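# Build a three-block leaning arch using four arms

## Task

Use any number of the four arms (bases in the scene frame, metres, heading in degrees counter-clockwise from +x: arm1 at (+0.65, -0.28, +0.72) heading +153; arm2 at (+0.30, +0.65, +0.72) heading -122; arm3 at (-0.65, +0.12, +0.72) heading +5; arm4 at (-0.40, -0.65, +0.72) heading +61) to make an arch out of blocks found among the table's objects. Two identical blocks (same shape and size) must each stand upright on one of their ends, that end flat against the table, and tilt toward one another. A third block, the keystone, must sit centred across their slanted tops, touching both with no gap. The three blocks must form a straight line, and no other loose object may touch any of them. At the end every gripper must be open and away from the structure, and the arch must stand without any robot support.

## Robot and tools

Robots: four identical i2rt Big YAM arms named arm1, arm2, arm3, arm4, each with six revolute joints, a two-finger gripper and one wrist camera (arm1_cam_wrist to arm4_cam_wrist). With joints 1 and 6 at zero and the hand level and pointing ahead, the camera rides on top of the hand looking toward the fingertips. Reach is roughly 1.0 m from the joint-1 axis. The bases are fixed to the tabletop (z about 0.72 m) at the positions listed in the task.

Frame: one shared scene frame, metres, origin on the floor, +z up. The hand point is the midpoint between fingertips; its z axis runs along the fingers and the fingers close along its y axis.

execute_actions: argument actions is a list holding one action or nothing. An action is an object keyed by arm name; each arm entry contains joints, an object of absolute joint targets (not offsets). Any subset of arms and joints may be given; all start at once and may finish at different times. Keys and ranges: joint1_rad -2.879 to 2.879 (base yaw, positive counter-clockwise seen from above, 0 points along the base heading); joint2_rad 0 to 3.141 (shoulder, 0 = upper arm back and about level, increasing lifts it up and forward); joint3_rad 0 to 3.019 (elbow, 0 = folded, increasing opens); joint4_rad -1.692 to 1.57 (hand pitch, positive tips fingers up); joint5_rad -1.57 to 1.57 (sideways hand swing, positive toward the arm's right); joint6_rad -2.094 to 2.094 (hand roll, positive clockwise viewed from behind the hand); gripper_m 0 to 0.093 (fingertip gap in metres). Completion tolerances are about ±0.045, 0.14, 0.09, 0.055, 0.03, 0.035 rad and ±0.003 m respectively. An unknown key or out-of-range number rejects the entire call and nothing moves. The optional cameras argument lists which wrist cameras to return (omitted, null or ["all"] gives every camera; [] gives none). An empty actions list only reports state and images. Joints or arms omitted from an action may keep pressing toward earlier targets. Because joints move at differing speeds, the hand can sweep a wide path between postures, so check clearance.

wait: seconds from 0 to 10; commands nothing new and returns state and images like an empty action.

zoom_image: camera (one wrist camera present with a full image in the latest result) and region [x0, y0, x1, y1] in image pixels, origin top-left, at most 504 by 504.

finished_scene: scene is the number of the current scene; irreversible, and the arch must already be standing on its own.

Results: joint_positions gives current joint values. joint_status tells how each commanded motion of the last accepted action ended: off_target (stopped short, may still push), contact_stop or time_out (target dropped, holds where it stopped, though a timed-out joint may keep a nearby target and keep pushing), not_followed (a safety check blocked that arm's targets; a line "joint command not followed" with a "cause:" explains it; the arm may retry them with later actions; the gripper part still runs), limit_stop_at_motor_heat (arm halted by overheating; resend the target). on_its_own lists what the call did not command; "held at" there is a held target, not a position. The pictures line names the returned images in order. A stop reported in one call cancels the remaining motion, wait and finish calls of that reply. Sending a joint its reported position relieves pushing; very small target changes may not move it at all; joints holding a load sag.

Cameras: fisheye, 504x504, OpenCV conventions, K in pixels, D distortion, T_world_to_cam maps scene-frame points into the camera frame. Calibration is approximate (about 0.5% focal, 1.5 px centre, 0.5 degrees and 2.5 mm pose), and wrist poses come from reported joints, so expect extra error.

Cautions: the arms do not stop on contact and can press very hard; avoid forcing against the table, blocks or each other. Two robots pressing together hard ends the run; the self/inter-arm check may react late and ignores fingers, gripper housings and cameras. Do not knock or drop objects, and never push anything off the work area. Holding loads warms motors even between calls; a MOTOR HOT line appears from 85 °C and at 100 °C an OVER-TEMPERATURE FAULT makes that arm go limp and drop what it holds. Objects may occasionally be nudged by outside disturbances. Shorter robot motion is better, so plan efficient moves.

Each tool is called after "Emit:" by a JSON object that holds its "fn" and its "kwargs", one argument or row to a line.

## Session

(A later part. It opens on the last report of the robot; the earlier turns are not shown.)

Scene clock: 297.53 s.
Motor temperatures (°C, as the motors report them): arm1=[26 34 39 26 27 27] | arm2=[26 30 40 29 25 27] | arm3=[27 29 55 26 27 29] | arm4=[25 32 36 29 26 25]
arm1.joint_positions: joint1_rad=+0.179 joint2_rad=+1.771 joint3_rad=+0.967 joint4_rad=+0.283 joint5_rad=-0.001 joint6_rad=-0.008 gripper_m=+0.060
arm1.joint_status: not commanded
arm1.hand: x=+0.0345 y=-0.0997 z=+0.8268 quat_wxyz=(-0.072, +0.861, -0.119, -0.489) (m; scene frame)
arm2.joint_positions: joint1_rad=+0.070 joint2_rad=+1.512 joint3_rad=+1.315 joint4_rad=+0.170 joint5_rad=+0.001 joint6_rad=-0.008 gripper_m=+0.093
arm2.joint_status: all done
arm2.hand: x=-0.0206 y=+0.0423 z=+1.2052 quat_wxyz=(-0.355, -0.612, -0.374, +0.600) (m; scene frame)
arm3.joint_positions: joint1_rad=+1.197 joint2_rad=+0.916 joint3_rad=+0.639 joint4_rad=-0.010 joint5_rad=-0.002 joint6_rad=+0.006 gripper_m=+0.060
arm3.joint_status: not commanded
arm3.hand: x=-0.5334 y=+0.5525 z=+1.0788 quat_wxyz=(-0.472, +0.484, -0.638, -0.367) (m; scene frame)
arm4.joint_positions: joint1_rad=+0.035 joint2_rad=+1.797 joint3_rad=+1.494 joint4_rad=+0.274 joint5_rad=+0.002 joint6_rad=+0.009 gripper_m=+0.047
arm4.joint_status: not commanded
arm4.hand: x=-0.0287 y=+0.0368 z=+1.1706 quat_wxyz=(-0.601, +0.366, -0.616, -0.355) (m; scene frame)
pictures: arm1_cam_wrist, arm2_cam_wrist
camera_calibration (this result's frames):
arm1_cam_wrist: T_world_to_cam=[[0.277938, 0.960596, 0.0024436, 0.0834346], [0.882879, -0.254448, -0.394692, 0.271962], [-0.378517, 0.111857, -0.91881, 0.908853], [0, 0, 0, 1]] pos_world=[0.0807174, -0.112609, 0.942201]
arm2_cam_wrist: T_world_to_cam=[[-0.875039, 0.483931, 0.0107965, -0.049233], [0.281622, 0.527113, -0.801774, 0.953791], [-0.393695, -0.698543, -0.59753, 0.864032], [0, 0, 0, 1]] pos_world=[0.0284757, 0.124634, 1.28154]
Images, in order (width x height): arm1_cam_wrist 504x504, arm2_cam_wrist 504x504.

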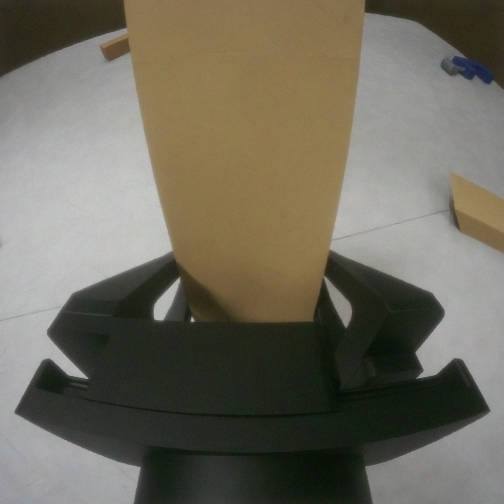

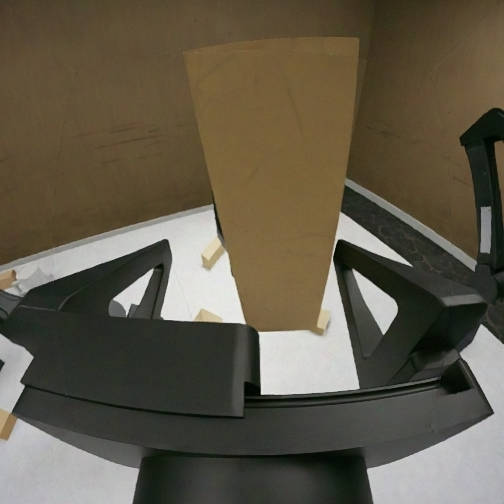

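Emit:
{"fn": "execute_actions", "kwargs": {
  "actions": [
    {"arm2":{"joints":{"joint3_rad":1.4,"joint4_rad":0.16}}}
  ],
  "cameras": []
}}

Emit:
{"fn": "execute_actions", "kwargs": {
  "actions": [
    {"arm2":{"joints":{"gripper_m":0.041}}}
  ],
  "cameras": ["arm2_cam_wrist","arm4_cam_wrist"]
}}

Scene clock: 302.63 s.
Motor temperatures (°C, as the motors report them): arm1=[26 34 39 26 27 27] | arm2=[26 30 41 29 25 27] | arm3=[27 29 55 26 27 29] | arm4=[25 32 37 29 26 25]
arm1.joint_positions: joint1_rad=+0.179 joint2_rad=+1.771 joint3_rad=+0.967 joint4_rad=+0.283 joint5_rad=-0.001 joint6_rad=-0.008 gripper_m=+0.060
arm1.joint_status: not commanded
arm1.hand: x=+0.0345 y=-0.0997 z=+0.8268 quat_wxyz=(-0.072, +0.861, -0.119, -0.489) (m; scene frame)
arm2.joint_positions: joint1_rad=+0.070 joint2_rad=+1.509 joint3_rad=+1.349 joint4_rad=+0.167 joint5_rad=+0.001 joint6_rad=-0.008 gripper_m=+0.093
arm2.joint_status: all done
arm2.hand: x=-0.0212 y=+0.0408 z=+1.2274 quat_wxyz=(-0.361, -0.602, -0.368, +0.610) (m; scene frame)
arm3.joint_positions: joint1_rad=+1.197 joint2_rad=+0.916 joint3_rad=+0.639 joint4_rad=-0.010 joint5_rad=-0.002 joint6_rad=+0.006 gripper_m=+0.060
arm3.joint_status: not commanded
arm3.hand: x=-0.5334 y=+0.5525 z=+1.0788 quat_wxyz=(-0.472, +0.484, -0.638, -0.367) (m; scene frame)
arm4.joint_positions: joint1_rad=+0.035 joint2_rad=+1.797 joint3_rad=+1.494 joint4_rad=+0.274 joint5_rad=+0.002 joint6_rad=+0.009 gripper_m=+0.047
arm4.joint_status: not commanded
arm4.hand: x=-0.0287 y=+0.0368 z=+1.1706 quat_wxyz=(-0.601, +0.366, -0.616, -0.355) (m; scene frame)
pictures: none
No camera images: the call's "cameras" was empty. Leave "cameras" out to get every camera's image.

Scene clock: 303.23 s.
Motor temperatures (°C, as the motors report them): arm1=[26 34 39 26 27 27] | arm2=[26 30 41 29 25 27] | arm3=[27 29 55 26 27 29] | arm4=[25 32 37 29 26 25]
arm1.joint_positions: joint1_rad=+0.179 joint2_rad=+1.771 joint3_rad=+0.967 joint4_rad=+0.283 joint5_rad=-0.001 joint6_rad=-0.008 gripper_m=+0.060
arm1.joint_status: not commanded
arm1.hand: x=+0.0345 y=-0.0997 z=+0.8268 quat_wxyz=(-0.072, +0.861, -0.119, -0.489) (m; scene frame)
arm2.joint_positions: joint1_rad=+0.062 joint2_rad=+1.509 joint3_rad=+1.349 joint4_rad=+0.167 joint5_rad=+0.005 joint6_rad=-0.011 gripper_m=+0.047
arm2.joint_status: gripper_m off_target (ended at +0.047, target +0.041)
arm2.hand: x=-0.0269 y=+0.0438 z=+1.2274 quat_wxyz=(-0.356, -0.604, -0.365, +0.613) (m; scene frame)
arm3.joint_positions: joint1_rad=+1.197 joint2_rad=+0.916 joint3_rad=+0.639 joint4_rad=-0.010 joint5_rad=-0.002 joint6_rad=+0.006 gripper_m=+0.060
arm3.joint_status: not commanded
arm3.hand: x=-0.5334 y=+0.5525 z=+1.0788 quat_wxyz=(-0.472, +0.484, -0.638, -0.367) (m; scene frame)
arm4.joint_positions: joint1_rad=+0.028 joint2_rad=+1.797 joint3_rad=+1.494 joint4_rad=+0.275 joint5_rad=+0.003 joint6_rad=+0.002 gripper_m=+0.047
arm4.joint_status: not commanded
arm4.hand: x=-0.0245 y=+0.0345 z=+1.1707 quat_wxyz=(-0.603, +0.366, -0.616, -0.351) (m; scene frame)
pictures: arm2_cam_wrist, arm4_cam_wrist
camera_calibration (this result's frames):
arm2_cam_wrist: T_world_to_cam=[[-0.869149, 0.494374, 0.013227, -0.0589662], [0.272323, 0.500749, -0.821639, 0.997886], [-0.41282, -0.710525, -0.569855, 0.841993], [0, 0, 0, 1]] pos_world=[0.024594, 0.127718, 1.3005]
arm4_cam_wrist: T_world_to_cam=[[0.873874, -0.486137, 0.00395452, 0.0380065], [-0.289325, -0.52659, -0.799371, 0.952024], [0.390687, 0.697405, -0.600824, 0.815969], [0, 0, 0, 1]] pos_world=[-0.0765565, -0.0492591, 1.25112]
Images, in order (width x height): arm2_cam_wrist 504x504, arm4_cam_wrist 504x504.

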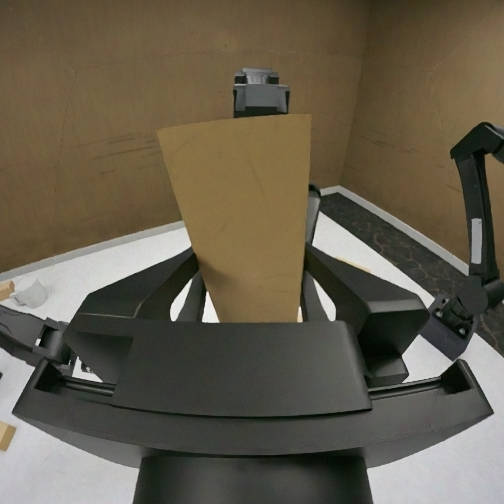

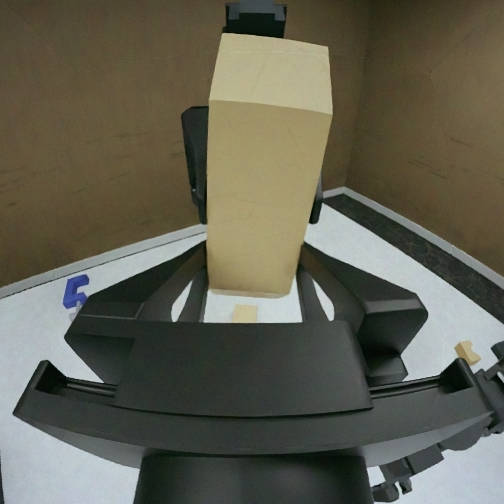

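Gripped. Release arm4, retreat.

Emit:
{"fn": "execute_actions", "kwargs": {
  "actions": [
    {"arm4":{"joints":{"gripper_m":0.093,"joint1_rad":0.028}},"arm2":{"joints":{"joint1_rad":0.062}}}
  ],
  "cameras": []
}}

Emit:
{"fn": "execute_actions", "kwargs": {
  "actions": [
    {"arm4":{"joints":{"joint2_rad":1.45,"joint3_rad":1.1,"joint4_rad":0.35}},"arm2":{"joints":{"joint2_rad":1.2,"joint3_rad":1.1}}}
  ],
  "cameras": []
}}

Emit:
{"fn": "execute_actions", "kwargs": {
  "actions": [
    {"arm4":{"joints":{"joint2_rad":1.2,"joint3_rad":0.35,"joint4_rad":1.0}},"arm2":{"joints":{"joint2_rad":1.3,"joint3_rad":1.5,"joint4_rad":-1.65,"joint6_rad":1.4}},"arm3":{"joints":{"joint1_rad":-0.385}}}
  ]
}}

Scene clock: 310.10 s.
Motor temperatures (°C, as the motors report them): arm1=[26 34 39 26 27 27] | arm2=[26 30 43 29 25 27] | arm3=[27 29 55 26 27 29] | arm4=[25 32 37 29 26 25]
arm1.joint_positions: joint1_rad=+0.179 joint2_rad=+1.771 joint3_rad=+0.967 joint4_rad=+0.283 joint5_rad=-0.001 joint6_rad=-0.008 gripper_m=+0.060
arm1.joint_status: not commanded
arm1.hand: x=+0.0345 y=-0.0997 z=+0.8268 quat_wxyz=(-0.072, +0.861, -0.119, -0.489) (m; scene frame)
arm2.joint_positions: joint1_rad=+0.062 joint2_rad=+1.509 joint3_rad=+1.349 joint4_rad=+0.163 joint5_rad=+0.002 joint6_rad=-0.008 gripper_m=+0.047
arm2.joint_status: all done
arm2.hand: x=-0.0264 y=+0.0436 z=+1.2264 quat_wxyz=(-0.357, -0.605, -0.366, +0.610) (m; scene frame)
arm3.joint_positions: joint1_rad=+1.197 joint2_rad=+0.916 joint3_rad=+0.639 joint4_rad=-0.010 joint5_rad=-0.002 joint6_rad=+0.006 gripper_m=+0.060
arm3.joint_status: not commanded
arm3.hand: x=-0.5334 y=+0.5525 z=+1.0788 quat_wxyz=(-0.472, +0.484, -0.638, -0.367) (m; scene frame)
arm4.joint_positions: joint1_rad=+0.028 joint2_rad=+1.797 joint3_rad=+1.494 joint4_rad=+0.281 joint5_rad=+0.003 joint6_rad=+0.001 gripper_m=+0.093
arm4.joint_status: all done
arm4.hand: x=-0.0245 y=+0.0344 z=+1.1727 quat_wxyz=(-0.606, +0.365, -0.613, -0.353) (m; scene frame)
pictures: none
No camera images: the call's "cameras" was empty. Leave "cameras" out to get every camera's image.

Scene clock: 311.40 s.
Motor temperatures (°C, as the motors report them): arm1=[26 34 39 26 27 27] | arm2=[26 30 42 29 25 27] | arm3=[27 29 55 26 27 29] | arm4=[25 32 37 29 26 25]
arm1.joint_positions: joint1_rad=+0.179 joint2_rad=+1.771 joint3_rad=+0.967 joint4_rad=+0.283 joint5_rad=-0.001 joint6_rad=-0.008 gripper_m=+0.060
arm1.joint_status: not commanded
arm1.hand: x=+0.0345 y=-0.0997 z=+0.8268 quat_wxyz=(-0.072, +0.861, -0.119, -0.489) (m; scene frame)
arm2.joint_positions: joint1_rad=+0.062 joint2_rad=+1.202 joint3_rad=+1.089 joint4_rad=+0.159 joint5_rad=+0.002 joint6_rad=-0.008 gripper_m=+0.047
arm2.joint_status: all done
arm2.hand: x=+0.0286 y=+0.1450 z=+1.2509 quat_wxyz=(-0.365, -0.592, -0.358, +0.623) (m; scene frame)
arm3.joint_positions: joint1_rad=+1.197 joint2_rad=+0.916 joint3_rad=+0.639 joint4_rad=-0.010 joint5_rad=-0.002 joint6_rad=+0.006 gripper_m=+0.060
arm3.joint_status: not commanded
arm3.hand: x=-0.5334 y=+0.5525 z=+1.0788 quat_wxyz=(-0.472, +0.484, -0.638, -0.367) (m; scene frame)
arm4.joint_positions: joint1_rad=+0.028 joint2_rad=+1.434 joint3_rad=+1.098 joint4_rad=+0.340 joint5_rad=+0.003 joint6_rad=+0.001 gripper_m=+0.093
arm4.joint_status: all done
arm4.hand: x=-0.0921 y=-0.0875 z=+1.1964 quat_wxyz=(-0.613, +0.360, -0.606, -0.357) (m; scene frame)
pictures: none
No camera images: the call's "cameras" was empty. Leave "cameras" out to get every camera's image.

Scene clock: 313.50 s.
Motor temperatures (°C, as the motors report them): arm1=[26 34 39 26 27 27] | arm2=[26 30 43 29 25 27] | arm3=[27 29 55 26 27 29] | arm4=[25 31 37 29 26 25]
arm1.joint_positions: joint1_rad=+0.179 joint2_rad=+1.771 joint3_rad=+0.967 joint4_rad=+0.283 joint5_rad=-0.001 joint6_rad=-0.008 gripper_m=+0.060
arm1.joint_status: not commanded
arm1.hand: x=+0.0345 y=-0.0997 z=+0.8268 quat_wxyz=(-0.072, +0.861, -0.119, -0.489) (m; scene frame)
arm2.joint_positions: joint1_rad=+0.062 joint2_rad=+1.306 joint3_rad=+1.465 joint4_rad=-1.641 joint5_rad=+0.002 joint6_rad=+1.392 gripper_m=+0.047
arm2.joint_status: all done
arm2.hand: x=+0.1168 y=+0.3102 z=+1.1043 quat_wxyz=(-0.039, -0.987, +0.157, +0.018) (m; scene frame)
arm3.joint_positions: joint1_rad=-0.382 joint2_rad=+0.916 joint3_rad=+0.639 joint4_rad=-0.010 joint5_rad=+0.002 joint6_rad=+0.006 gripper_m=+0.060
arm3.joint_status: all done
arm3.hand: x=-0.2188 y=-0.0018 z=+1.0764 quat_wxyz=(-0.591, -0.112, -0.795, +0.080) (m; scene frame)
arm4.joint_positions: joint1_rad=+0.028 joint2_rad=+1.190 joint3_rad=+0.349 joint4_rad=+0.981 joint5_rad=+0.003 joint6_rad=+0.001 gripper_m=+0.093
arm4.joint_status: all done
arm4.hand: x=-0.1881 y=-0.2644 z=+1.0635 quat_wxyz=(-0.653, +0.335, -0.562, -0.381) (m; scene frame)
pictures: arm1_cam_wrist, arm2_cam_wrist, arm3_cam_wrist, arm4_cam_wrist
camera_calibration (this result's frames):
arm1_cam_wrist: T_world_to_cam=[[0.277938, 0.960596, 0.0024436, 0.0834346], [0.882879, -0.254448, -0.394692, 0.271962], [-0.378517, 0.111857, -0.91881, 0.908853], [0, 0, 0, 1]] pos_world=[0.0807174, -0.112609, 0.942201]
arm2_cam_wrist: T_world_to_cam=[[0.313088, 0.947376, -0.0667423, -0.254451], [0.801487, -0.225866, 0.553717, -0.630953], [0.509503, -0.226855, -0.830026, 1.0499], [0, 0, 0, 1]] pos_world=[0.0504381, 0.336726, 1.20383]
arm3_cam_wrist: T_world_to_cam=[[-0.272567, -0.962113, -0.0067446, -0.0563353], [-0.770628, 0.222506, -0.59718, 0.475539], [0.576055, -0.157574, -0.802079, 1.11247], [0, 0, 0, 1]] pos_world=[-0.289738, 0.0152861, 1.17589]
arm4_cam_wrist: T_world_to_cam=[[0.874408, -0.485176, 0.00386844, 0.0366175], [-0.219122, -0.402002, -0.889033, 0.803084], [0.432893, 0.77653, -0.457826, 0.900731], [0, 0, 0, 1]] pos_world=[-0.245965, -0.358838, 1.1262]
Images, in order (width x height): arm1_cam_wrist 504x504, arm2_cam_wrist 504x504, arm3_cam_wrist 504x504, arm4_cam_wrist 504x504.

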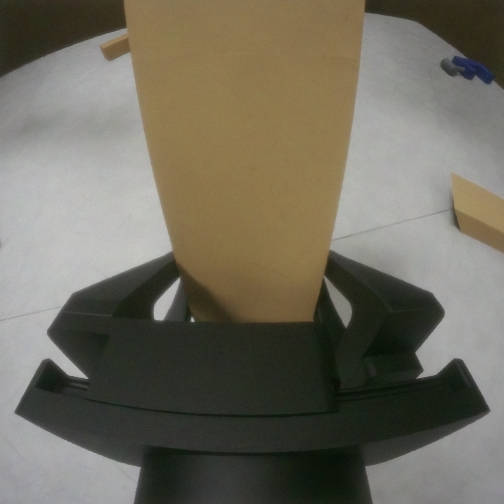

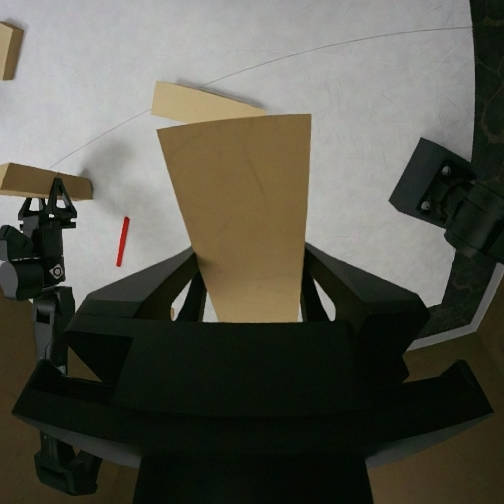

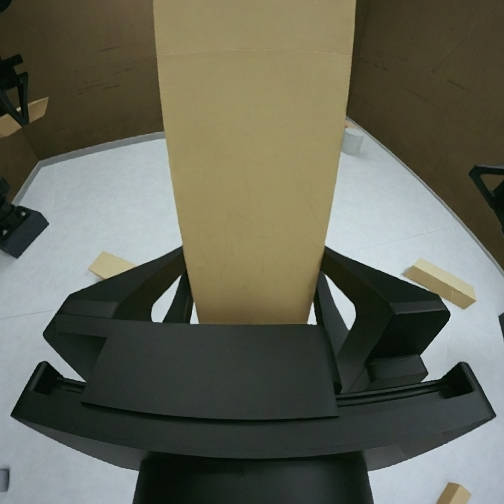

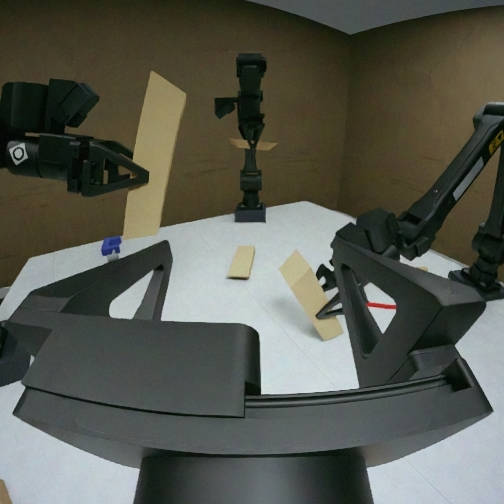

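Emit:
{"fn": "execute_actions", "kwargs": {
  "actions": [
    {"arm3":{"joints":{"joint2_rad":1.5,"joint3_rad":0.58,"joint4_rad":0.62}},"arm4":{"joints":{"joint1_rad":0.06,"joint2_rad":1.75,"joint3_rad":0.45,"joint4_rad":1.4}}}
  ],
  "cameras": []
}}

Emit:
{"fn": "execute_actions", "kwargs": {
  "actions": [
    {"arm3":{"joints":{"joint2_rad":1.75,"joint3_rad":0.58,"joint4_rad":0.88}}}
  ],
  "cameras": ["arm4_cam_wrist"]
}}

Emit:
{"fn": "zoom_image", "kwargs": {
  "camera": "arm4_cam_wrist",
  "region": [130,90,380,300]
}}

Scene clock: 326.83 s.
Motor temperatures (°C, as the motors report them): arm1=[26 34 39 26 27 27] | arm2=[26 30 42 28 25 27] | arm3=[27 29 55 26 27 29] | arm4=[25 30 35 29 26 25]
arm1.joint_positions: joint1_rad=+0.179 joint2_rad=+1.771 joint3_rad=+0.967 joint4_rad=+0.283 joint5_rad=-0.001 joint6_rad=-0.008 gripper_m=+0.060
arm1.joint_status: not commanded
arm1.hand: x=+0.0345 y=-0.0997 z=+0.8268 quat_wxyz=(-0.072, +0.861, -0.119, -0.489) (m; scene frame)
arm2.joint_positions: joint1_rad=+0.062 joint2_rad=+1.306 joint3_rad=+1.465 joint4_rad=-1.641 joint5_rad=+0.002 joint6_rad=+1.392 gripper_m=+0.047
arm2.joint_status: not commanded
arm2.hand: x=+0.1168 y=+0.3102 z=+1.1043 quat_wxyz=(-0.039, -0.987, +0.157, +0.018) (m; scene frame)
arm3.joint_positions: joint1_rad=-0.382 joint2_rad=+1.519 joint3_rad=+0.556 joint4_rad=+0.564 joint5_rad=+0.002 joint6_rad=+0.006 gripper_m=+0.060
arm3.joint_status: joint4_rad time_out (moved +0.575 of +0.630); the others done
arm3.on_its_own: joint4_rad reads +0.564 and still pushes toward +0.620 since a time_out
arm3.hand: x=-0.1560 y=-0.0193 z=+0.8812 quat_wxyz=(-0.545, -0.116, -0.827, +0.074) (m; scene frame)
arm4.joint_positions: joint1_rad=+0.054 joint2_rad=+1.740 joint3_rad=+0.427 joint4_rad=+1.381 joint5_rad=+0.003 joint6_rad=+0.001 gripper_m=+0.093
arm4.joint_status: all done
arm4.hand: x=-0.1726 y=-0.2121 z=+0.9461 quat_wxyz=(-0.627, +0.356, -0.581, -0.377) (m; scene frame)
pictures: none
No camera images: the call's "cameras" was empty. Leave "cameras" out to get every camera's image.

not run: a stop came earlier in this reply.

Region (130, 90, 380, 300) of arm4_cam_wrist's 504x504 image, scaled by 2.016, with more detail than that image has; it fills the top 423 rows of this view, and the rest is white.

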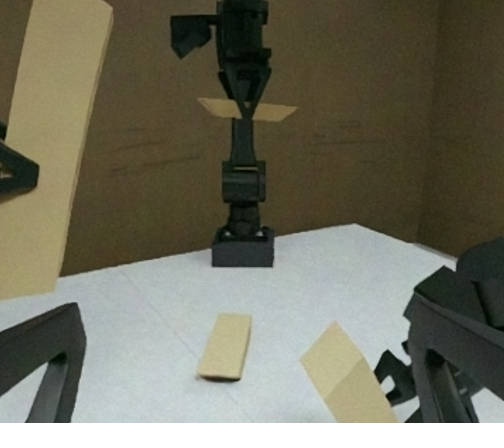

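Emit:
{"fn": "execute_actions", "kwargs": {
  "actions": [
    {"arm3":{"joints":{"joint2_rad":1.74,"joint3_rad":0.58,"joint4_rad":0.9}}}
  ],
  "cameras": ["arm4_cam_wrist"]
}}

Emit:
{"fn": "zoom_image", "kwargs": {
  "camera": "arm4_cam_wrist",
  "region": [130,150,380,350]
}}

Scene clock: 334.67 s.
Motor temperatures (°C, as the motors report them): arm1=[26 34 39 26 27 27] | arm2=[26 30 42 28 25 27] | arm3=[27 29 52 26 27 29] | arm4=[25 30 34 29 26 25]
arm1.joint_positions: joint1_rad=+0.179 joint2_rad=+1.771 joint3_rad=+0.967 joint4_rad=+0.283 joint5_rad=-0.001 joint6_rad=-0.008 gripper_m=+0.060
arm1.joint_status: not commanded
arm1.hand: x=+0.0345 y=-0.0997 z=+0.8268 quat_wxyz=(-0.072, +0.861, -0.119, -0.489) (m; scene frame)
arm2.joint_positions: joint1_rad=+0.062 joint2_rad=+1.306 joint3_rad=+1.465 joint4_rad=-1.641 joint5_rad=+0.002 joint6_rad=+1.392 gripper_m=+0.047
arm2.joint_status: not commanded
arm2.hand: x=+0.1168 y=+0.3102 z=+1.1043 quat_wxyz=(-0.039, -0.987, +0.157, +0.018) (m; scene frame)
arm3.joint_positions: joint1_rad=-0.382 joint2_rad=+1.772 joint3_rad=+0.556 joint4_rad=+0.844 joint5_rad=+0.002 joint6_rad=+0.006 gripper_m=+0.060
arm3.joint_status: joint4_rad time_out (moved +0.280 of +0.336); the others done
arm3.on_its_own: joint4_rad reads +0.844 and still pushes toward +0.900 since a time_out
arm3.hand: x=-0.1457 y=-0.0222 z=+0.8185 quat_wxyz=(-0.557, -0.115, -0.819, +0.076) (m; scene frame)
arm4.joint_positions: joint1_rad=+0.054 joint2_rad=+1.740 joint3_rad=+0.427 joint4_rad=+1.381 joint5_rad=+0.003 joint6_rad=+0.001 gripper_m=+0.093
arm4.joint_status: not commanded
arm4.hand: x=-0.1726 y=-0.2121 z=+0.9461 quat_wxyz=(-0.627, +0.356, -0.581, -0.377) (m; scene frame)
pictures: arm4_cam_wrist
camera_calibration (this result's frames):
arm4_cam_wrist: T_world_to_cam=[[0.886476, -0.462756, 0.00411599, 0.055411], [-0.238095, -0.463696, -0.853403, 0.673086], [0.396826, 0.755541, -0.521236, 0.848995], [0, 0, 0, 1]] pos_world=[-0.225765, -0.303702, 1.01671]
Images, in order (width x height): arm4_cam_wrist 504x504.

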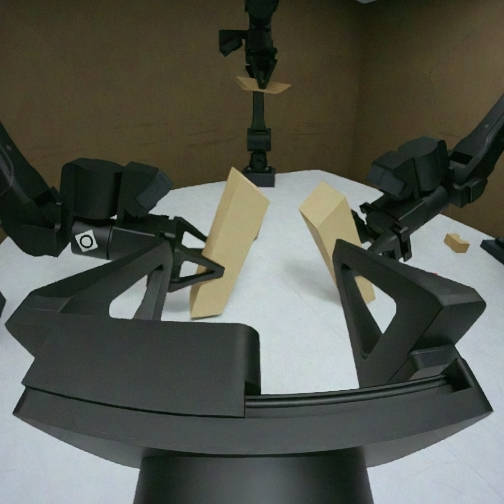

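Region (130, 150, 380, 350) of arm4_cam_wrist's 504x504 image, scaled by 2.016, with more detail than that image has; it fills the top 403 rows of this view, and the rest is white.

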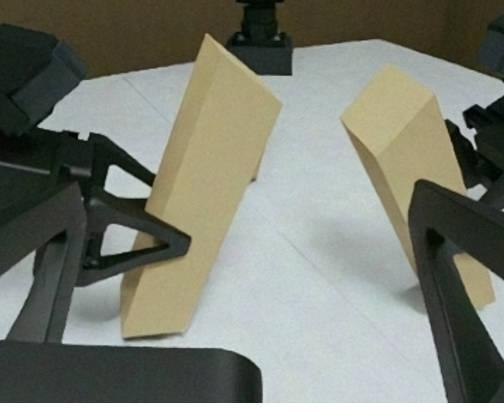

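Emit:
{"fn": "execute_actions", "kwargs": {
  "actions": [
    {"arm1":{"joints":{"joint2_rad":1.62}},"arm3":{"joints":{"joint2_rad":1.68,"joint4_rad":0.86}}}
  ],
  "cameras": []
}}

Emit:
{"fn": "execute_actions", "kwargs": {
  "actions": [
    {"arm1":{"joints":{"joint1_rad":0.145,"joint3_rad":0.9,"joint4_rad":0.56}},"arm3":{"joints":{"joint1_rad":-0.415}}}
  ],
  "cameras": []
}}

Emit:
{"fn": "execute_actions", "kwargs": {
  "actions": [
    {"arm1":{"joints":{"joint2_rad":1.76,"joint4_rad":0.6}},"arm3":{"joints":{"joint2_rad":1.77,"joint4_rad":0.93}}}
  ],
  "cameras": ["arm4_cam_wrist"]
}}

Emit:
{"fn": "zoom_image", "kwargs": {
  "camera": "arm4_cam_wrist",
  "region": [130,150,380,350]
}}

Scene clock: 347.13 s.
Motor temperatures (°C, as the motors report them): arm1=[26 34 39 26 27 27] | arm2=[26 30 42 28 25 27] | arm3=[27 30 49 26 27 29] | arm4=[25 30 34 29 26 25]
arm1.joint_positions: joint1_rad=+0.179 joint2_rad=+1.648 joint3_rad=+0.967 joint4_rad=+0.290 joint5_rad=-0.001 joint6_rad=-0.008 gripper_m=+0.060
arm1.joint_status: all done
arm1.hand: x=+0.0323 y=-0.0992 z=+0.9046 quat_wxyz=(-0.080, +0.828, -0.114, -0.544) (m; scene frame)
arm2.joint_positions: joint1_rad=+0.062 joint2_rad=+1.306 joint3_rad=+1.465 joint4_rad=-1.641 joint5_rad=+0.002 joint6_rad=+1.392 gripper_m=+0.047
arm2.joint_status: not commanded
arm2.hand: x=+0.1168 y=+0.3102 z=+1.1043 quat_wxyz=(-0.039, -0.987, +0.157, +0.018) (m; scene frame)
arm3.joint_positions: joint1_rad=-0.382 joint2_rad=+1.709 joint3_rad=+0.556 joint4_rad=+0.844 joint5_rad=+0.002 joint6_rad=+0.006 gripper_m=+0.060
arm3.joint_status: all done
arm3.hand: x=-0.1410 y=-0.0235 z=+0.8505 quat_wxyz=(-0.582, -0.113, -0.801, +0.079) (m; scene frame)
arm4.joint_positions: joint1_rad=+0.054 joint2_rad=+1.740 joint3_rad=+0.427 joint4_rad=+1.381 joint5_rad=+0.003 joint6_rad=+0.001 gripper_m=+0.093
arm4.joint_status: not commanded
arm4.hand: x=-0.1726 y=-0.2121 z=+0.9461 quat_wxyz=(-0.627, +0.356, -0.581, -0.377) (m; scene frame)
pictures: none
No camera images: the call's "cameras" was empty. Leave "cameras" out to get every camera's image.

Scene clock: 348.07 s.
Motor temperatures (°C, as the motors report them): arm1=[26 34 39 27 27 27] | arm2=[26 30 42 28 25 27] | arm3=[27 30 48 26 27 29] | arm4=[25 30 34 29 26 25]
arm1.joint_positions: joint1_rad=+0.151 joint2_rad=+1.657 joint3_rad=+0.868 joint4_rad=+0.509 joint5_rad=-0.001 joint6_rad=-0.008 gripper_m=+0.060
arm1.joint_status: all done
arm1.hand: x=+0.0521 y=-0.0870 z=+0.8994 quat_wxyz=(-0.095, +0.795, -0.120, -0.587) (m; scene frame)
arm2.joint_positions: joint1_rad=+0.062 joint2_rad=+1.306 joint3_rad=+1.465 joint4_rad=-1.641 joint5_rad=+0.002 joint6_rad=+1.392 gripper_m=+0.047
arm2.joint_status: not commanded
arm2.hand: x=+0.1168 y=+0.3102 z=+1.1043 quat_wxyz=(-0.039, -0.987, +0.157, +0.018) (m; scene frame)
arm3.joint_positions: joint1_rad=-0.406 joint2_rad=+1.709 joint3_rad=+0.556 joint4_rad=+0.844 joint5_rad=+0.001 joint6_rad=+0.006 gripper_m=+0.060
arm3.joint_status: all done
arm3.hand: x=-0.1444 y=-0.0353 z=+0.8505 quat_wxyz=(-0.581, -0.122, -0.800, +0.085) (m; scene frame)
arm4.joint_positions: joint1_rad=+0.054 joint2_rad=+1.740 joint3_rad=+0.427 joint4_rad=+1.381 joint5_rad=+0.003 joint6_rad=+0.001 gripper_m=+0.093
arm4.joint_status: not commanded
arm4.hand: x=-0.1726 y=-0.2121 z=+0.9461 quat_wxyz=(-0.627, +0.356, -0.581, -0.377) (m; scene frame)
pictures: none
No camera images: the call's "cameras" was empty. Leave "cameras" out to get every camera's image.

Scene clock: 349.03 s.
Motor temperatures (°C, as the motors report them): arm1=[26 34 39 26 27 27] | arm2=[26 30 42 28 25 27] | arm3=[27 30 48 26 27 29] | arm4=[25 30 34 29 26 25]
arm1.joint_positions: joint1_rad=+0.151 joint2_rad=+1.809 joint3_rad=+0.868 joint4_rad=+0.565 joint5_rad=+0.000 joint6_rad=-0.005 gripper_m=+0.060
arm1.joint_status: all done
arm1.hand: x=+0.0503 y=-0.0857 z=+0.8203 quat_wxyz=(-0.089, +0.821, -0.126, -0.549) (m; scene frame)
arm2.joint_positions: joint1_rad=+0.062 joint2_rad=+1.306 joint3_rad=+1.465 joint4_rad=-1.641 joint5_rad=+0.002 joint6_rad=+1.392 gripper_m=+0.047
arm2.joint_status: not commanded
arm2.hand: x=+0.1168 y=+0.3102 z=+1.1043 quat_wxyz=(-0.039, -0.987, +0.157, +0.018) (m; scene frame)
arm3.joint_positions: joint1_rad=-0.406 joint2_rad=+1.792 joint3_rad=+0.556 joint4_rad=+0.876 joint5_rad=+0.001 joint6_rad=+0.006 gripper_m=+0.060
arm3.joint_status: all done
arm3.hand: x=-0.1482 y=-0.0342 z=+0.8155 quat_wxyz=(-0.560, -0.124, -0.815, +0.082) (m; scene frame)
arm4.joint_positions: joint1_rad=+0.054 joint2_rad=+1.740 joint3_rad=+0.427 joint4_rad=+1.381 joint5_rad=+0.003 joint6_rad=+0.001 gripper_m=+0.093
arm4.joint_status: not commanded
arm4.hand: x=-0.1726 y=-0.2121 z=+0.9461 quat_wxyz=(-0.627, +0.356, -0.581, -0.377) (m; scene frame)
pictures: arm4_cam_wrist
camera_calibration (this result's frames):
arm4_cam_wrist: T_world_to_cam=[[0.886476, -0.462756, 0.00411599, 0.055411], [-0.238095, -0.463696, -0.853403, 0.673086], [0.396826, 0.755541, -0.521236, 0.848995], [0, 0, 0, 1]] pos_world=[-0.225765, -0.303702, 1.01671]
Images, in order (width x height): arm4_cam_wrist 504x504.

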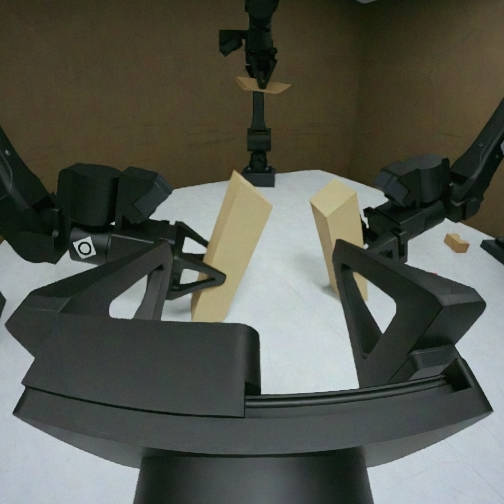

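Region (130, 150, 380, 350) of arm4_cam_wrist's 504x504 image, scaled by 2.016, with more detail than that image has; it fills the top 403 rows of this view, and the rest is white.

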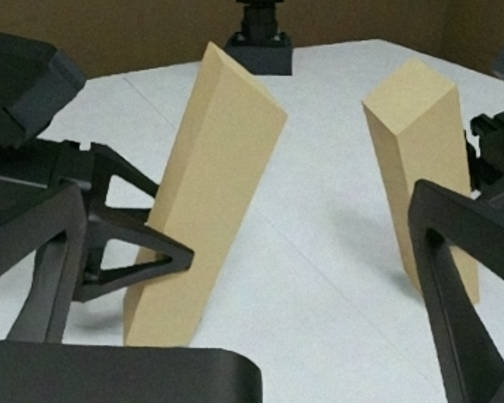

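Emit:
{"fn": "execute_actions", "kwargs": {
  "actions": [
    {"arm4":{"joints":{"gripper_m":0.0,"joint1_rad":0.13,"joint2_rad":1.6}},"arm3":{"joints":{"joint1_rad":-0.38}},"arm1":{"joints":{"joint2_rad":1.74,"joint4_rad":0.62}}}
  ],
  "cameras": ["arm4_cam_wrist"]
}}

Emit:
{"fn": "zoom_image", "kwargs": {
  "camera": "arm4_cam_wrist",
  "region": [130,150,400,360]
}}

Scene clock: 359.77 s.
Motor temperatures (°C, as the motors report them): arm1=[26 34 39 26 27 27] | arm2=[26 30 42 28 25 27] | arm3=[27 30 47 26 27 29] | arm4=[25 29 33 29 26 25]
arm1.joint_positions: joint1_rad=+0.151 joint2_rad=+1.790 joint3_rad=+0.868 joint4_rad=+0.570 joint5_rad=+0.000 joint6_rad=-0.005 gripper_m=+0.060
arm1.joint_status: all done
arm1.hand: x=+0.0489 y=-0.0853 z=+0.8328 quat_wxyz=(-0.091, +0.815, -0.125, -0.559) (m; scene frame)
arm2.joint_positions: joint1_rad=+0.062 joint2_rad=+1.306 joint3_rad=+1.465 joint4_rad=-1.641 joint5_rad=+0.002 joint6_rad=+1.392 gripper_m=+0.047
arm2.joint_status: not commanded
arm2.hand: x=+0.1168 y=+0.3102 z=+1.1043 quat_wxyz=(-0.039, -0.987, +0.157, +0.018) (m; scene frame)
arm3.joint_positions: joint1_rad=-0.391 joint2_rad=+1.792 joint3_rad=+0.556 joint4_rad=+0.876 joint5_rad=+0.001 joint6_rad=+0.006 gripper_m=+0.060
arm3.joint_status: all done
arm3.hand: x=-0.1460 y=-0.0267 z=+0.8155 quat_wxyz=(-0.561, -0.118, -0.816, +0.078) (m; scene frame)
arm4.joint_positions: joint1_rad=+0.132 joint2_rad=+1.601 joint3_rad=+0.427 joint4_rad=+1.388 joint5_rad=+0.002 joint6_rad=+0.001 gripper_m=+0.001
arm4.joint_status: all done
arm4.hand: x=-0.2105 y=-0.2012 z=+1.0127 quat_wxyz=(-0.651, +0.349, -0.521, -0.427) (m; scene frame)
pictures: arm4_cam_wrist
camera_calibration (this result's frames):
arm4_cam_wrist: T_world_to_cam=[[0.920292, -0.391212, 0.00412171, 0.115322], [-0.15009, -0.362764, -0.919715, 0.83196], [0.361298, 0.845787, -0.392565, 0.770864], [0, 0, 0, 1]] pos_world=[-0.259773, -0.305067, 1.0673]
Images, in order (width x height): arm4_cam_wrist 504x504.

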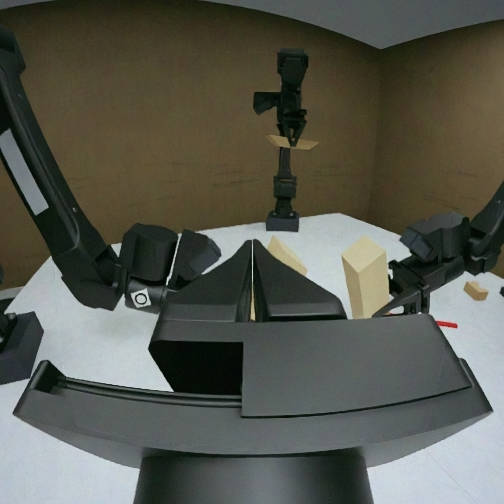

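Region (130, 150, 400, 360) of arm4_cam_wrist's 504x504 image, scaled by 1.867, with more detail than that image has.

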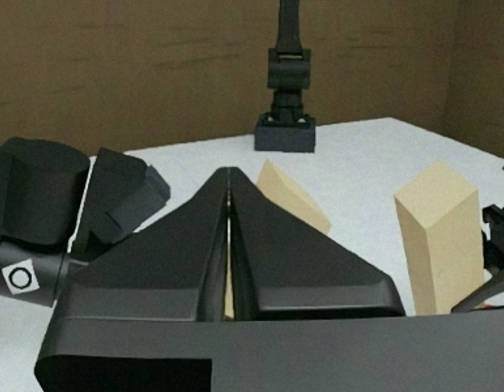

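Emit:
{"fn": "execute_actions", "kwargs": {
  "actions": [
    {"arm4":{"joints":{"gripper_m":0.093,"joint1_rad":-0.02,"joint2_rad":1.45,"joint3_rad":0.33,"joint4_rad":1.1}}}
  ],
  "cameras": ["arm4_cam_wrist"]
}}

Emit:
{"fn": "zoom_image", "kwargs": {
  "camera": "arm4_cam_wrist",
  "region": [150,130,370,310]
}}

Scene clock: 371.97 s.
Motor temperatures (°C, as the motors report them): arm1=[26 35 39 27 27 27] | arm2=[26 30 42 28 25 27] | arm3=[27 30 46 26 27 29] | arm4=[25 29 33 29 26 25]
arm1.joint_positions: joint1_rad=+0.151 joint2_rad=+1.790 joint3_rad=+0.868 joint4_rad=+0.570 joint5_rad=+0.000 joint6_rad=-0.005 gripper_m=+0.060
arm1.joint_status: not commanded
arm1.hand: x=+0.0489 y=-0.0853 z=+0.8328 quat_wxyz=(-0.091, +0.815, -0.125, -0.559) (m; scene frame)
arm2.joint_positions: joint1_rad=+0.062 joint2_rad=+1.306 joint3_rad=+1.465 joint4_rad=-1.641 joint5_rad=+0.002 joint6_rad=+1.392 gripper_m=+0.047
arm2.joint_status: not commanded
arm2.hand: x=+0.1168 y=+0.3102 z=+1.1043 quat_wxyz=(-0.039, -0.987, +0.157, +0.018) (m; scene frame)
arm3.joint_positions: joint1_rad=-0.391 joint2_rad=+1.792 joint3_rad=+0.556 joint4_rad=+0.876 joint5_rad=+0.001 joint6_rad=+0.006 gripper_m=+0.060
arm3.joint_status: not commanded
arm3.hand: x=-0.1460 y=-0.0267 z=+0.8155 quat_wxyz=(-0.561, -0.118, -0.816, +0.078) (m; scene frame)
arm4.joint_positions: joint1_rad=-0.023 joint2_rad=+1.457 joint3_rad=+0.330 joint4_rad=+1.108 joint5_rad=+0.001 joint6_rad=+0.001 gripper_m=+0.093
arm4.joint_status: all done
arm4.hand: x=-0.1602 y=-0.2642 z=+0.9714 quat_wxyz=(-0.615, +0.349, -0.621, -0.338) (m; scene frame)
pictures: arm4_cam_wrist
camera_calibration (this result's frames):
arm4_cam_wrist: T_world_to_cam=[[0.848333, -0.529447, 0.00412047, -0.00349572], [-0.31102, -0.504615, -0.805376, 0.604318], [0.428483, 0.681946, -0.59275, 0.951728], [0, 0, 0, 1]] pos_world=[-0.216879, -0.34593, 1.05085]
Images, in order (width x height): arm4_cam_wrist 504x504.

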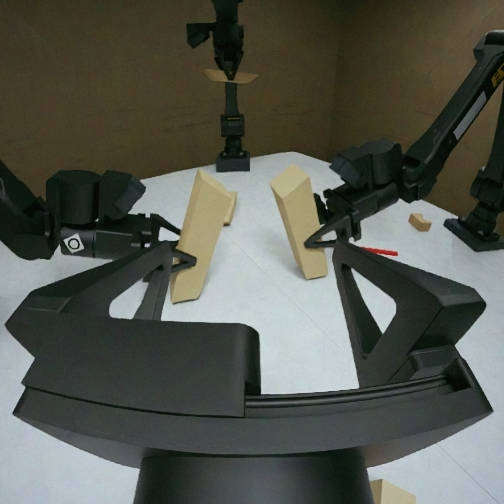

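Region (150, 130, 370, 310) of arm4_cam_wrist's 504x504 image, scaled by 2.291, with more detail than that image has; it fills the top 412 rows of this view, and the rest is white.

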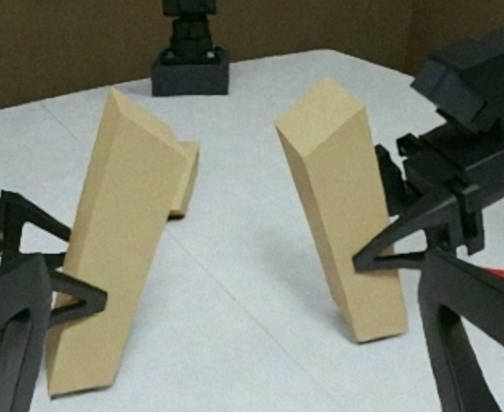

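Emit:
{"fn": "execute_actions", "kwargs": {
  "actions": [
    {"arm1":{"joints":{"joint2_rad":1.81,"joint4_rad":0.67}},"arm3":{"joints":{"joint2_rad":1.82,"joint4_rad":0.99}}}
  ],
  "cameras": ["arm4_cam_wrist"]
}}

Emit:
{"fn": "zoom_image", "kwargs": {
  "camera": "arm4_cam_wrist",
  "region": [150,130,370,310]
}}

Scene clock: 380.33 s.
Motor temperatures (°C, as the motors report them): arm1=[26 34 39 27 27 27] | arm2=[26 30 43 28 25 27] | arm3=[27 30 46 26 27 29] | arm4=[25 29 33 29 26 25]
arm1.joint_positions: joint1_rad=+0.151 joint2_rad=+1.835 joint3_rad=+0.868 joint4_rad=+0.630 joint5_rad=+0.000 joint6_rad=-0.003 gripper_m=+0.060
arm1.joint_status: all done
arm1.hand: x=+0.0461 y=-0.0844 z=+0.8192 quat_wxyz=(-0.091, +0.810, -0.125, -0.565) (m; scene frame)
arm2.joint_positions: joint1_rad=+0.062 joint2_rad=+1.306 joint3_rad=+1.465 joint4_rad=-1.641 joint5_rad=+0.002 joint6_rad=+1.392 gripper_m=+0.047
arm2.joint_status: not commanded
arm2.hand: x=+0.1168 y=+0.3102 z=+1.1043 quat_wxyz=(-0.039, -0.987, +0.157, +0.018) (m; scene frame)
arm3.joint_positions: joint1_rad=-0.391 joint2_rad=+1.833 joint3_rad=+0.556 joint4_rad=+0.933 joint5_rad=+0.001 joint6_rad=+0.006 gripper_m=+0.060
arm3.joint_status: joint4_rad time_out (moved +0.057 of +0.114); the others done
arm3.on_its_own: joint4_rad reads +0.933 and still pushes toward +0.990 since a time_out
arm3.hand: x=-0.1451 y=-0.0269 z=+0.8082 quat_wxyz=(-0.568, -0.117, -0.811, +0.079) (m; scene frame)
arm4.joint_positions: joint1_rad=-0.023 joint2_rad=+1.457 joint3_rad=+0.330 joint4_rad=+1.108 joint5_rad=+0.001 joint6_rad=+0.001 gripper_m=+0.093
arm4.joint_status: not commanded
arm4.hand: x=-0.1602 y=-0.2642 z=+0.9714 quat_wxyz=(-0.615, +0.349, -0.621, -0.338) (m; scene frame)
pictures: arm4_cam_wrist
camera_calibration (this result's frames):
arm4_cam_wrist: T_world_to_cam=[[0.848333, -0.529447, 0.00412047, -0.00349572], [-0.31102, -0.504615, -0.805376, 0.604318], [0.428483, 0.681946, -0.59275, 0.951728], [0, 0, 0, 1]] pos_world=[-0.216879, -0.34593, 1.05085]
Images, in order (width x height): arm4_cam_wrist 504x504.

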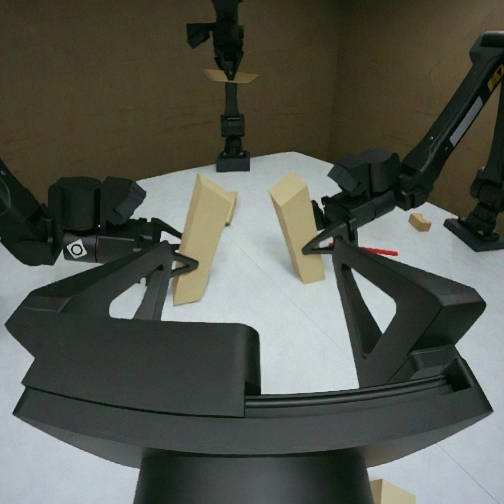

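Region (150, 130, 370, 310) of arm4_cam_wrist's 504x504 image, scaled by 2.291, with more detail than that image has; it fills the top 412 rows of this view, and the rest is white.

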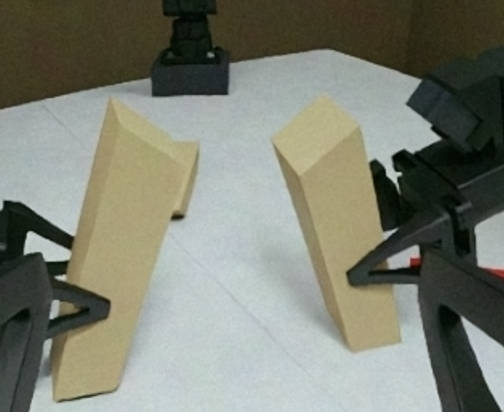

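Emit:
{"fn": "execute_actions", "kwargs": {
  "actions": [
    {"arm1":{"joints":{"joint2_rad":1.86,"joint4_rad":0.72}},"arm3":{"joints":{"joint2_rad":1.86}}}
  ],
  "cameras": ["arm4_cam_wrist"]
}}

Emit:
{"fn": "zoom_image", "kwargs": {
  "camera": "arm4_cam_wrist",
  "region": [150,130,370,310]
}}

Scene clock: 388.83 s.
Motor temperatures (°C, as the motors report them): arm1=[26 34 39 27 27 27] | arm2=[26 30 43 28 25 27] | arm3=[27 30 46 26 27 29] | arm4=[25 29 33 29 26 25]
arm1.joint_positions: joint1_rad=+0.151 joint2_rad=+1.854 joint3_rad=+0.868 joint4_rad=+0.686 joint5_rad=+0.000 joint6_rad=-0.002 gripper_m=+0.060
arm1.joint_status: all done
arm1.hand: x=+0.0429 y=-0.0833 z=+0.8203 quat_wxyz=(-0.093, +0.800, -0.124, -0.580) (m; scene frame)
arm2.joint_positions: joint1_rad=+0.062 joint2_rad=+1.306 joint3_rad=+1.465 joint4_rad=-1.641 joint5_rad=+0.002 joint6_rad=+1.392 gripper_m=+0.047
arm2.joint_status: not commanded
arm2.hand: x=+0.1168 y=+0.3102 z=+1.1043 quat_wxyz=(-0.039, -0.987, +0.157, +0.018) (m; scene frame)
arm3.joint_positions: joint1_rad=-0.391 joint2_rad=+1.858 joint3_rad=+0.556 joint4_rad=+0.949 joint5_rad=+0.001 joint6_rad=+0.006 gripper_m=+0.060
arm3.joint_status: all done
arm3.hand: x=-0.1464 y=-0.0265 z=+0.7991 quat_wxyz=(-0.564, -0.118, -0.814, +0.078) (m; scene frame)
arm4.joint_positions: joint1_rad=-0.023 joint2_rad=+1.457 joint3_rad=+0.330 joint4_rad=+1.108 joint5_rad=+0.001 joint6_rad=+0.001 gripper_m=+0.093
arm4.joint_status: not commanded
arm4.hand: x=-0.1602 y=-0.2642 z=+0.9714 quat_wxyz=(-0.615, +0.349, -0.621, -0.338) (m; scene frame)
pictures: arm4_cam_wrist
camera_calibration (this result's frames):
arm4_cam_wrist: T_world_to_cam=[[0.848333, -0.529447, 0.00412047, -0.00349572], [-0.31102, -0.504615, -0.805376, 0.604318], [0.428483, 0.681946, -0.59275, 0.951728], [0, 0, 0, 1]] pos_world=[-0.216879, -0.34593, 1.05085]
Images, in order (width x height): arm4_cam_wrist 504x504.

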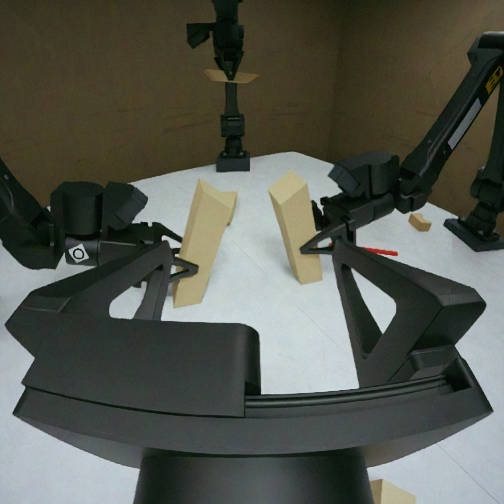

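Region (150, 130, 370, 310) of arm4_cam_wrist's 504x504 image, scaled by 2.291, with more detail than that image has; it fills the top 412 rows of this view, and the rest is white.

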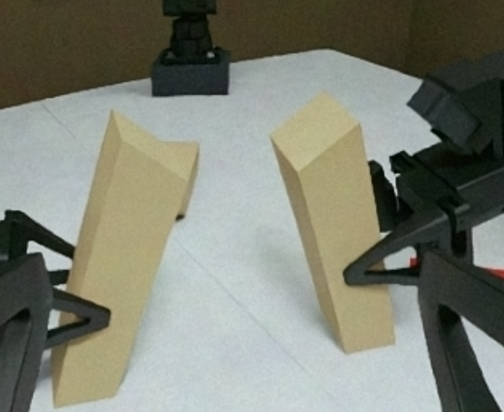

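Emit:
{"fn": "execute_actions", "kwargs": {
  "actions": [
    {"arm1":{"joints":{"joint2_rad":1.3,"joint4_rad":0.4}},"arm3":{"joints":{"joint2_rad":1.2,"joint4_rad":0.5}},"arm4":{"joints":{"joint2_rad":0.8}}}
  ],
  "cameras": []
}}

Emit:
{"fn": "execute_actions", "kwargs": {
  "actions": [
    {"arm1":{"joints":{"joint2_rad":0.7,"joint3_rad":0.5}},"arm3":{"joints":{"joint2_rad":0.6,"joint3_rad":0.35}},"arm2":{"joints":{"joint2_rad":1.9,"joint3_rad":2.1,"joint4_rad":-1.65}}}
  ],
  "cameras": []
}}

Emit:
{"fn": "execute_actions", "kwargs": {
  "actions": [
    {"arm2":{"joints":{"joint2_rad":2.4,"joint3_rad":2.42,"joint4_rad":-1.58}}}
  ]
}}

Scene clock: 413.70 s.
Motor temperatures (°C, as the motors report them): arm1=[26 33 39 26 27 27] | arm2=[26 30 43 28 25 27] | arm3=[27 30 45 26 27 29] | arm4=[25 29 32 29 26 25]
arm1.joint_positions: joint1_rad=+0.151 joint2_rad=+1.337 joint3_rad=+0.864 joint4_rad=+0.383 joint5_rad=+0.000 joint6_rad=-0.002 gripper_m=+0.060
arm1.joint_status: all done
arm1.hand: x=+0.0901 y=-0.0992 z=+1.0558 quat_wxyz=(-0.105, +0.735, -0.114, -0.660) (m; scene frame)
arm2.joint_positions: joint1_rad=+0.062 joint2_rad=+1.306 joint3_rad=+1.465 joint4_rad=-1.641 joint5_rad=+0.002 joint6_rad=+1.392 gripper_m=+0.047
arm2.joint_status: not commanded
arm2.hand: x=+0.1168 y=+0.3102 z=+1.1043 quat_wxyz=(-0.039, -0.987, +0.157, +0.018) (m; scene frame)
arm3.joint_positions: joint1_rad=-0.391 joint2_rad=+1.217 joint3_rad=+0.556 joint4_rad=+0.489 joint5_rad=+0.001 joint6_rad=+0.006 gripper_m=+0.060
arm3.joint_status: all done
arm3.hand: x=-0.1724 y=-0.0190 z=+1.0108 quat_wxyz=(-0.635, -0.110, -0.759, +0.088) (m; scene frame)
arm4.joint_positions: joint1_rad=-0.023 joint2_rad=+0.802 joint3_rad=+0.330 joint4_rad=+1.102 joint5_rad=+0.001 joint6_rad=+0.001 gripper_m=+0.093
arm4.joint_status: all done
arm4.hand: x=-0.2209 y=-0.3568 z=+1.2274 quat_wxyz=(-0.781, +0.223, -0.393, -0.432) (m; scene frame)
pictures: none
No camera images: the call's "cameras" was empty. Leave "cameras" out to get every camera's image.

Scene clock: 415.30 s.
Motor temperatures (°C, as the motors report them): arm1=[26 33 39 26 27 27] | arm2=[26 30 43 28 25 27] | arm3=[27 30 46 26 27 29] | arm4=[25 29 33 29 26 25]
arm1.joint_positions: joint1_rad=+0.151 joint2_rad=+0.714 joint3_rad=+0.473 joint4_rad=+0.381 joint5_rad=+0.000 joint6_rad=-0.002 gripper_m=+0.060
arm1.joint_status: all done
arm1.hand: x=+0.2706 y=-0.1576 z=+1.1130 quat_wxyz=(-0.118, +0.654, -0.101, -0.740) (m; scene frame)
arm2.joint_positions: joint1_rad=+0.062 joint2_rad=+1.917 joint3_rad=+2.048 joint4_rad=-1.649 joint5_rad=+0.002 joint6_rad=+1.393 gripper_m=+0.047
arm2.joint_status: all done
arm2.hand: x=+0.0125 y=+0.1181 z=+1.0422 quat_wxyz=(-0.022, -0.987, +0.158, +0.012) (m; scene frame)
arm3.joint_positions: joint1_rad=-0.391 joint2_rad=+0.611 joint3_rad=+0.311 joint4_rad=+0.475 joint5_rad=+0.001 joint6_rad=+0.006 gripper_m=+0.060
arm3.joint_status: all done
arm3.hand: x=-0.3066 y=+0.0197 z=+1.1122 quat_wxyz=(-0.757, -0.093, -0.638, +0.105) (m; scene frame)
arm4.joint_positions: joint1_rad=-0.023 joint2_rad=+0.802 joint3_rad=+0.330 joint4_rad=+1.102 joint5_rad=+0.001 joint6_rad=+0.001 gripper_m=+0.093
arm4.joint_status: not commanded
arm4.hand: x=-0.2209 y=-0.3568 z=+1.2274 quat_wxyz=(-0.781, +0.223, -0.393, -0.432) (m; scene frame)
pictures: none
No camera images: the call's "cameras" was empty. Leave "cameras" out to get every camera's image.

Scene clock: 417.03 s.
Motor temperatures (°C, as the motors report them): arm1=[26 33 39 26 27 27] | arm2=[26 31 43 28 25 27] | arm3=[27 30 46 26 27 29] | arm4=[25 29 33 29 26 25]
arm1.joint_positions: joint1_rad=+0.151 joint2_rad=+0.714 joint3_rad=+0.473 joint4_rad=+0.381 joint5_rad=+0.000 joint6_rad=-0.002 gripper_m=+0.060
arm1.joint_status: not commanded
arm1.hand: x=+0.2706 y=-0.1576 z=+1.1130 quat_wxyz=(-0.118, +0.654, -0.101, -0.740) (m; scene frame)
arm2.joint_positions: joint1_rad=+0.062 joint2_rad=+2.406 joint3_rad=+2.379 joint4_rad=-1.584 joint5_rad=+0.002 joint6_rad=+1.393 gripper_m=+0.047
arm2.joint_status: all done
arm2.hand: x=-0.0426 y=+0.0185 z=+0.8520 quat_wxyz=(+0.022, -0.987, +0.158, -0.003) (m; scene frame)
arm3.joint_positions: joint1_rad=-0.391 joint2_rad=+0.611 joint3_rad=+0.311 joint4_rad=+0.475 joint5_rad=+0.001 joint6_rad=+0.006 gripper_m=+0.060
arm3.joint_status: not commanded
arm3.hand: x=-0.3066 y=+0.0197 z=+1.1122 quat_wxyz=(-0.757, -0.093, -0.638, +0.105) (m; scene frame)
arm4.joint_positions: joint1_rad=-0.023 joint2_rad=+0.802 joint3_rad=+0.330 joint4_rad=+1.102 joint5_rad=+0.001 joint6_rad=+0.001 gripper_m=+0.093
arm4.joint_status: not commanded
arm4.hand: x=-0.2209 y=-0.3568 z=+1.2274 quat_wxyz=(-0.781, +0.223, -0.393, -0.432) (m; scene frame)
pictures: arm1_cam_wrist, arm2_cam_wrist, arm3_cam_wrist, arm4_cam_wrist
camera_calibration (this result's frames):
arm1_cam_wrist: T_world_to_cam=[[0.305776, 0.9521, -0.00266214, 0.0695406], [0.459313, -0.149961, -0.875524, 0.827986], [-0.833986, 0.266492, -0.483167, 0.930465], [0, 0, 0, 1]] pos_world=[0.374426, -0.190005, 1.17468]
arm2_cam_wrist: T_world_to_cam=[[0.315477, 0.947002, 0.0605036, -0.0533214], [0.766217, -0.291828, 0.572493, -0.445716], [0.559809, -0.13425, -0.817674, 0.845398], [0, 0, 0, 1]] pos_world=[-0.114925, 0.0339175, 0.949656]
arm3_cam_wrist: T_world_to_cam=[[-0.276196, -0.961069, -0.00783915, -0.0592376], [-0.431998, 0.131427, -0.892247, 0.858219], [0.858542, -0.243049, -0.451479, 0.893501], [0, 0, 0, 1]] pos_world=[-0.412721, 0.0474397, 1.16868]
arm4_cam_wrist: T_world_to_cam=[[0.850511, -0.525939, 0.00435438, -0.000638251], [0.0110678, 0.00961966, -0.999892, 1.23826], [0.525841, 0.850468, 0.0140026, 0.529504], [0, 0, 0, 1]] pos_world=[-0.291597, -0.462574, 1.23072]
Images, in order (width x height): arm1_cam_wrist 504x504, arm2_cam_wrist 504x504, arm3_cam_wrist 504x504, arm4_cam_wrist 504x504.

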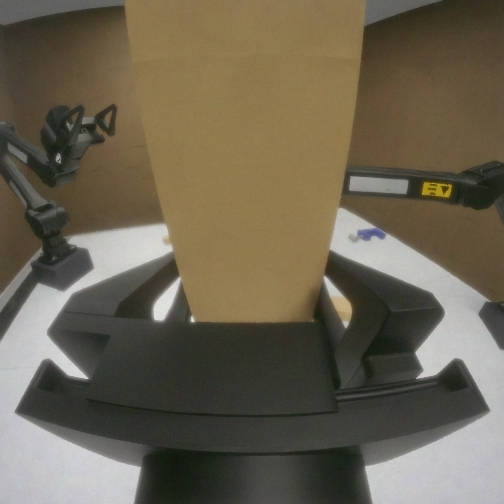

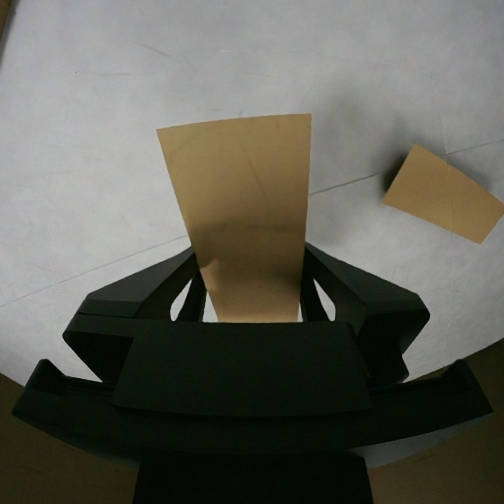

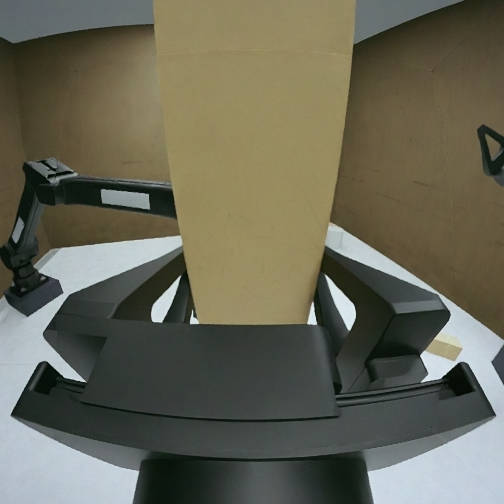

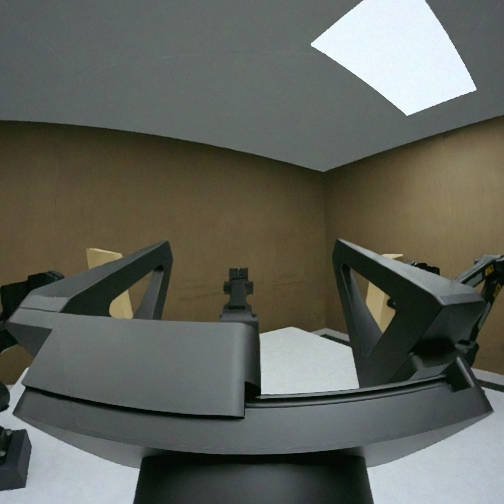

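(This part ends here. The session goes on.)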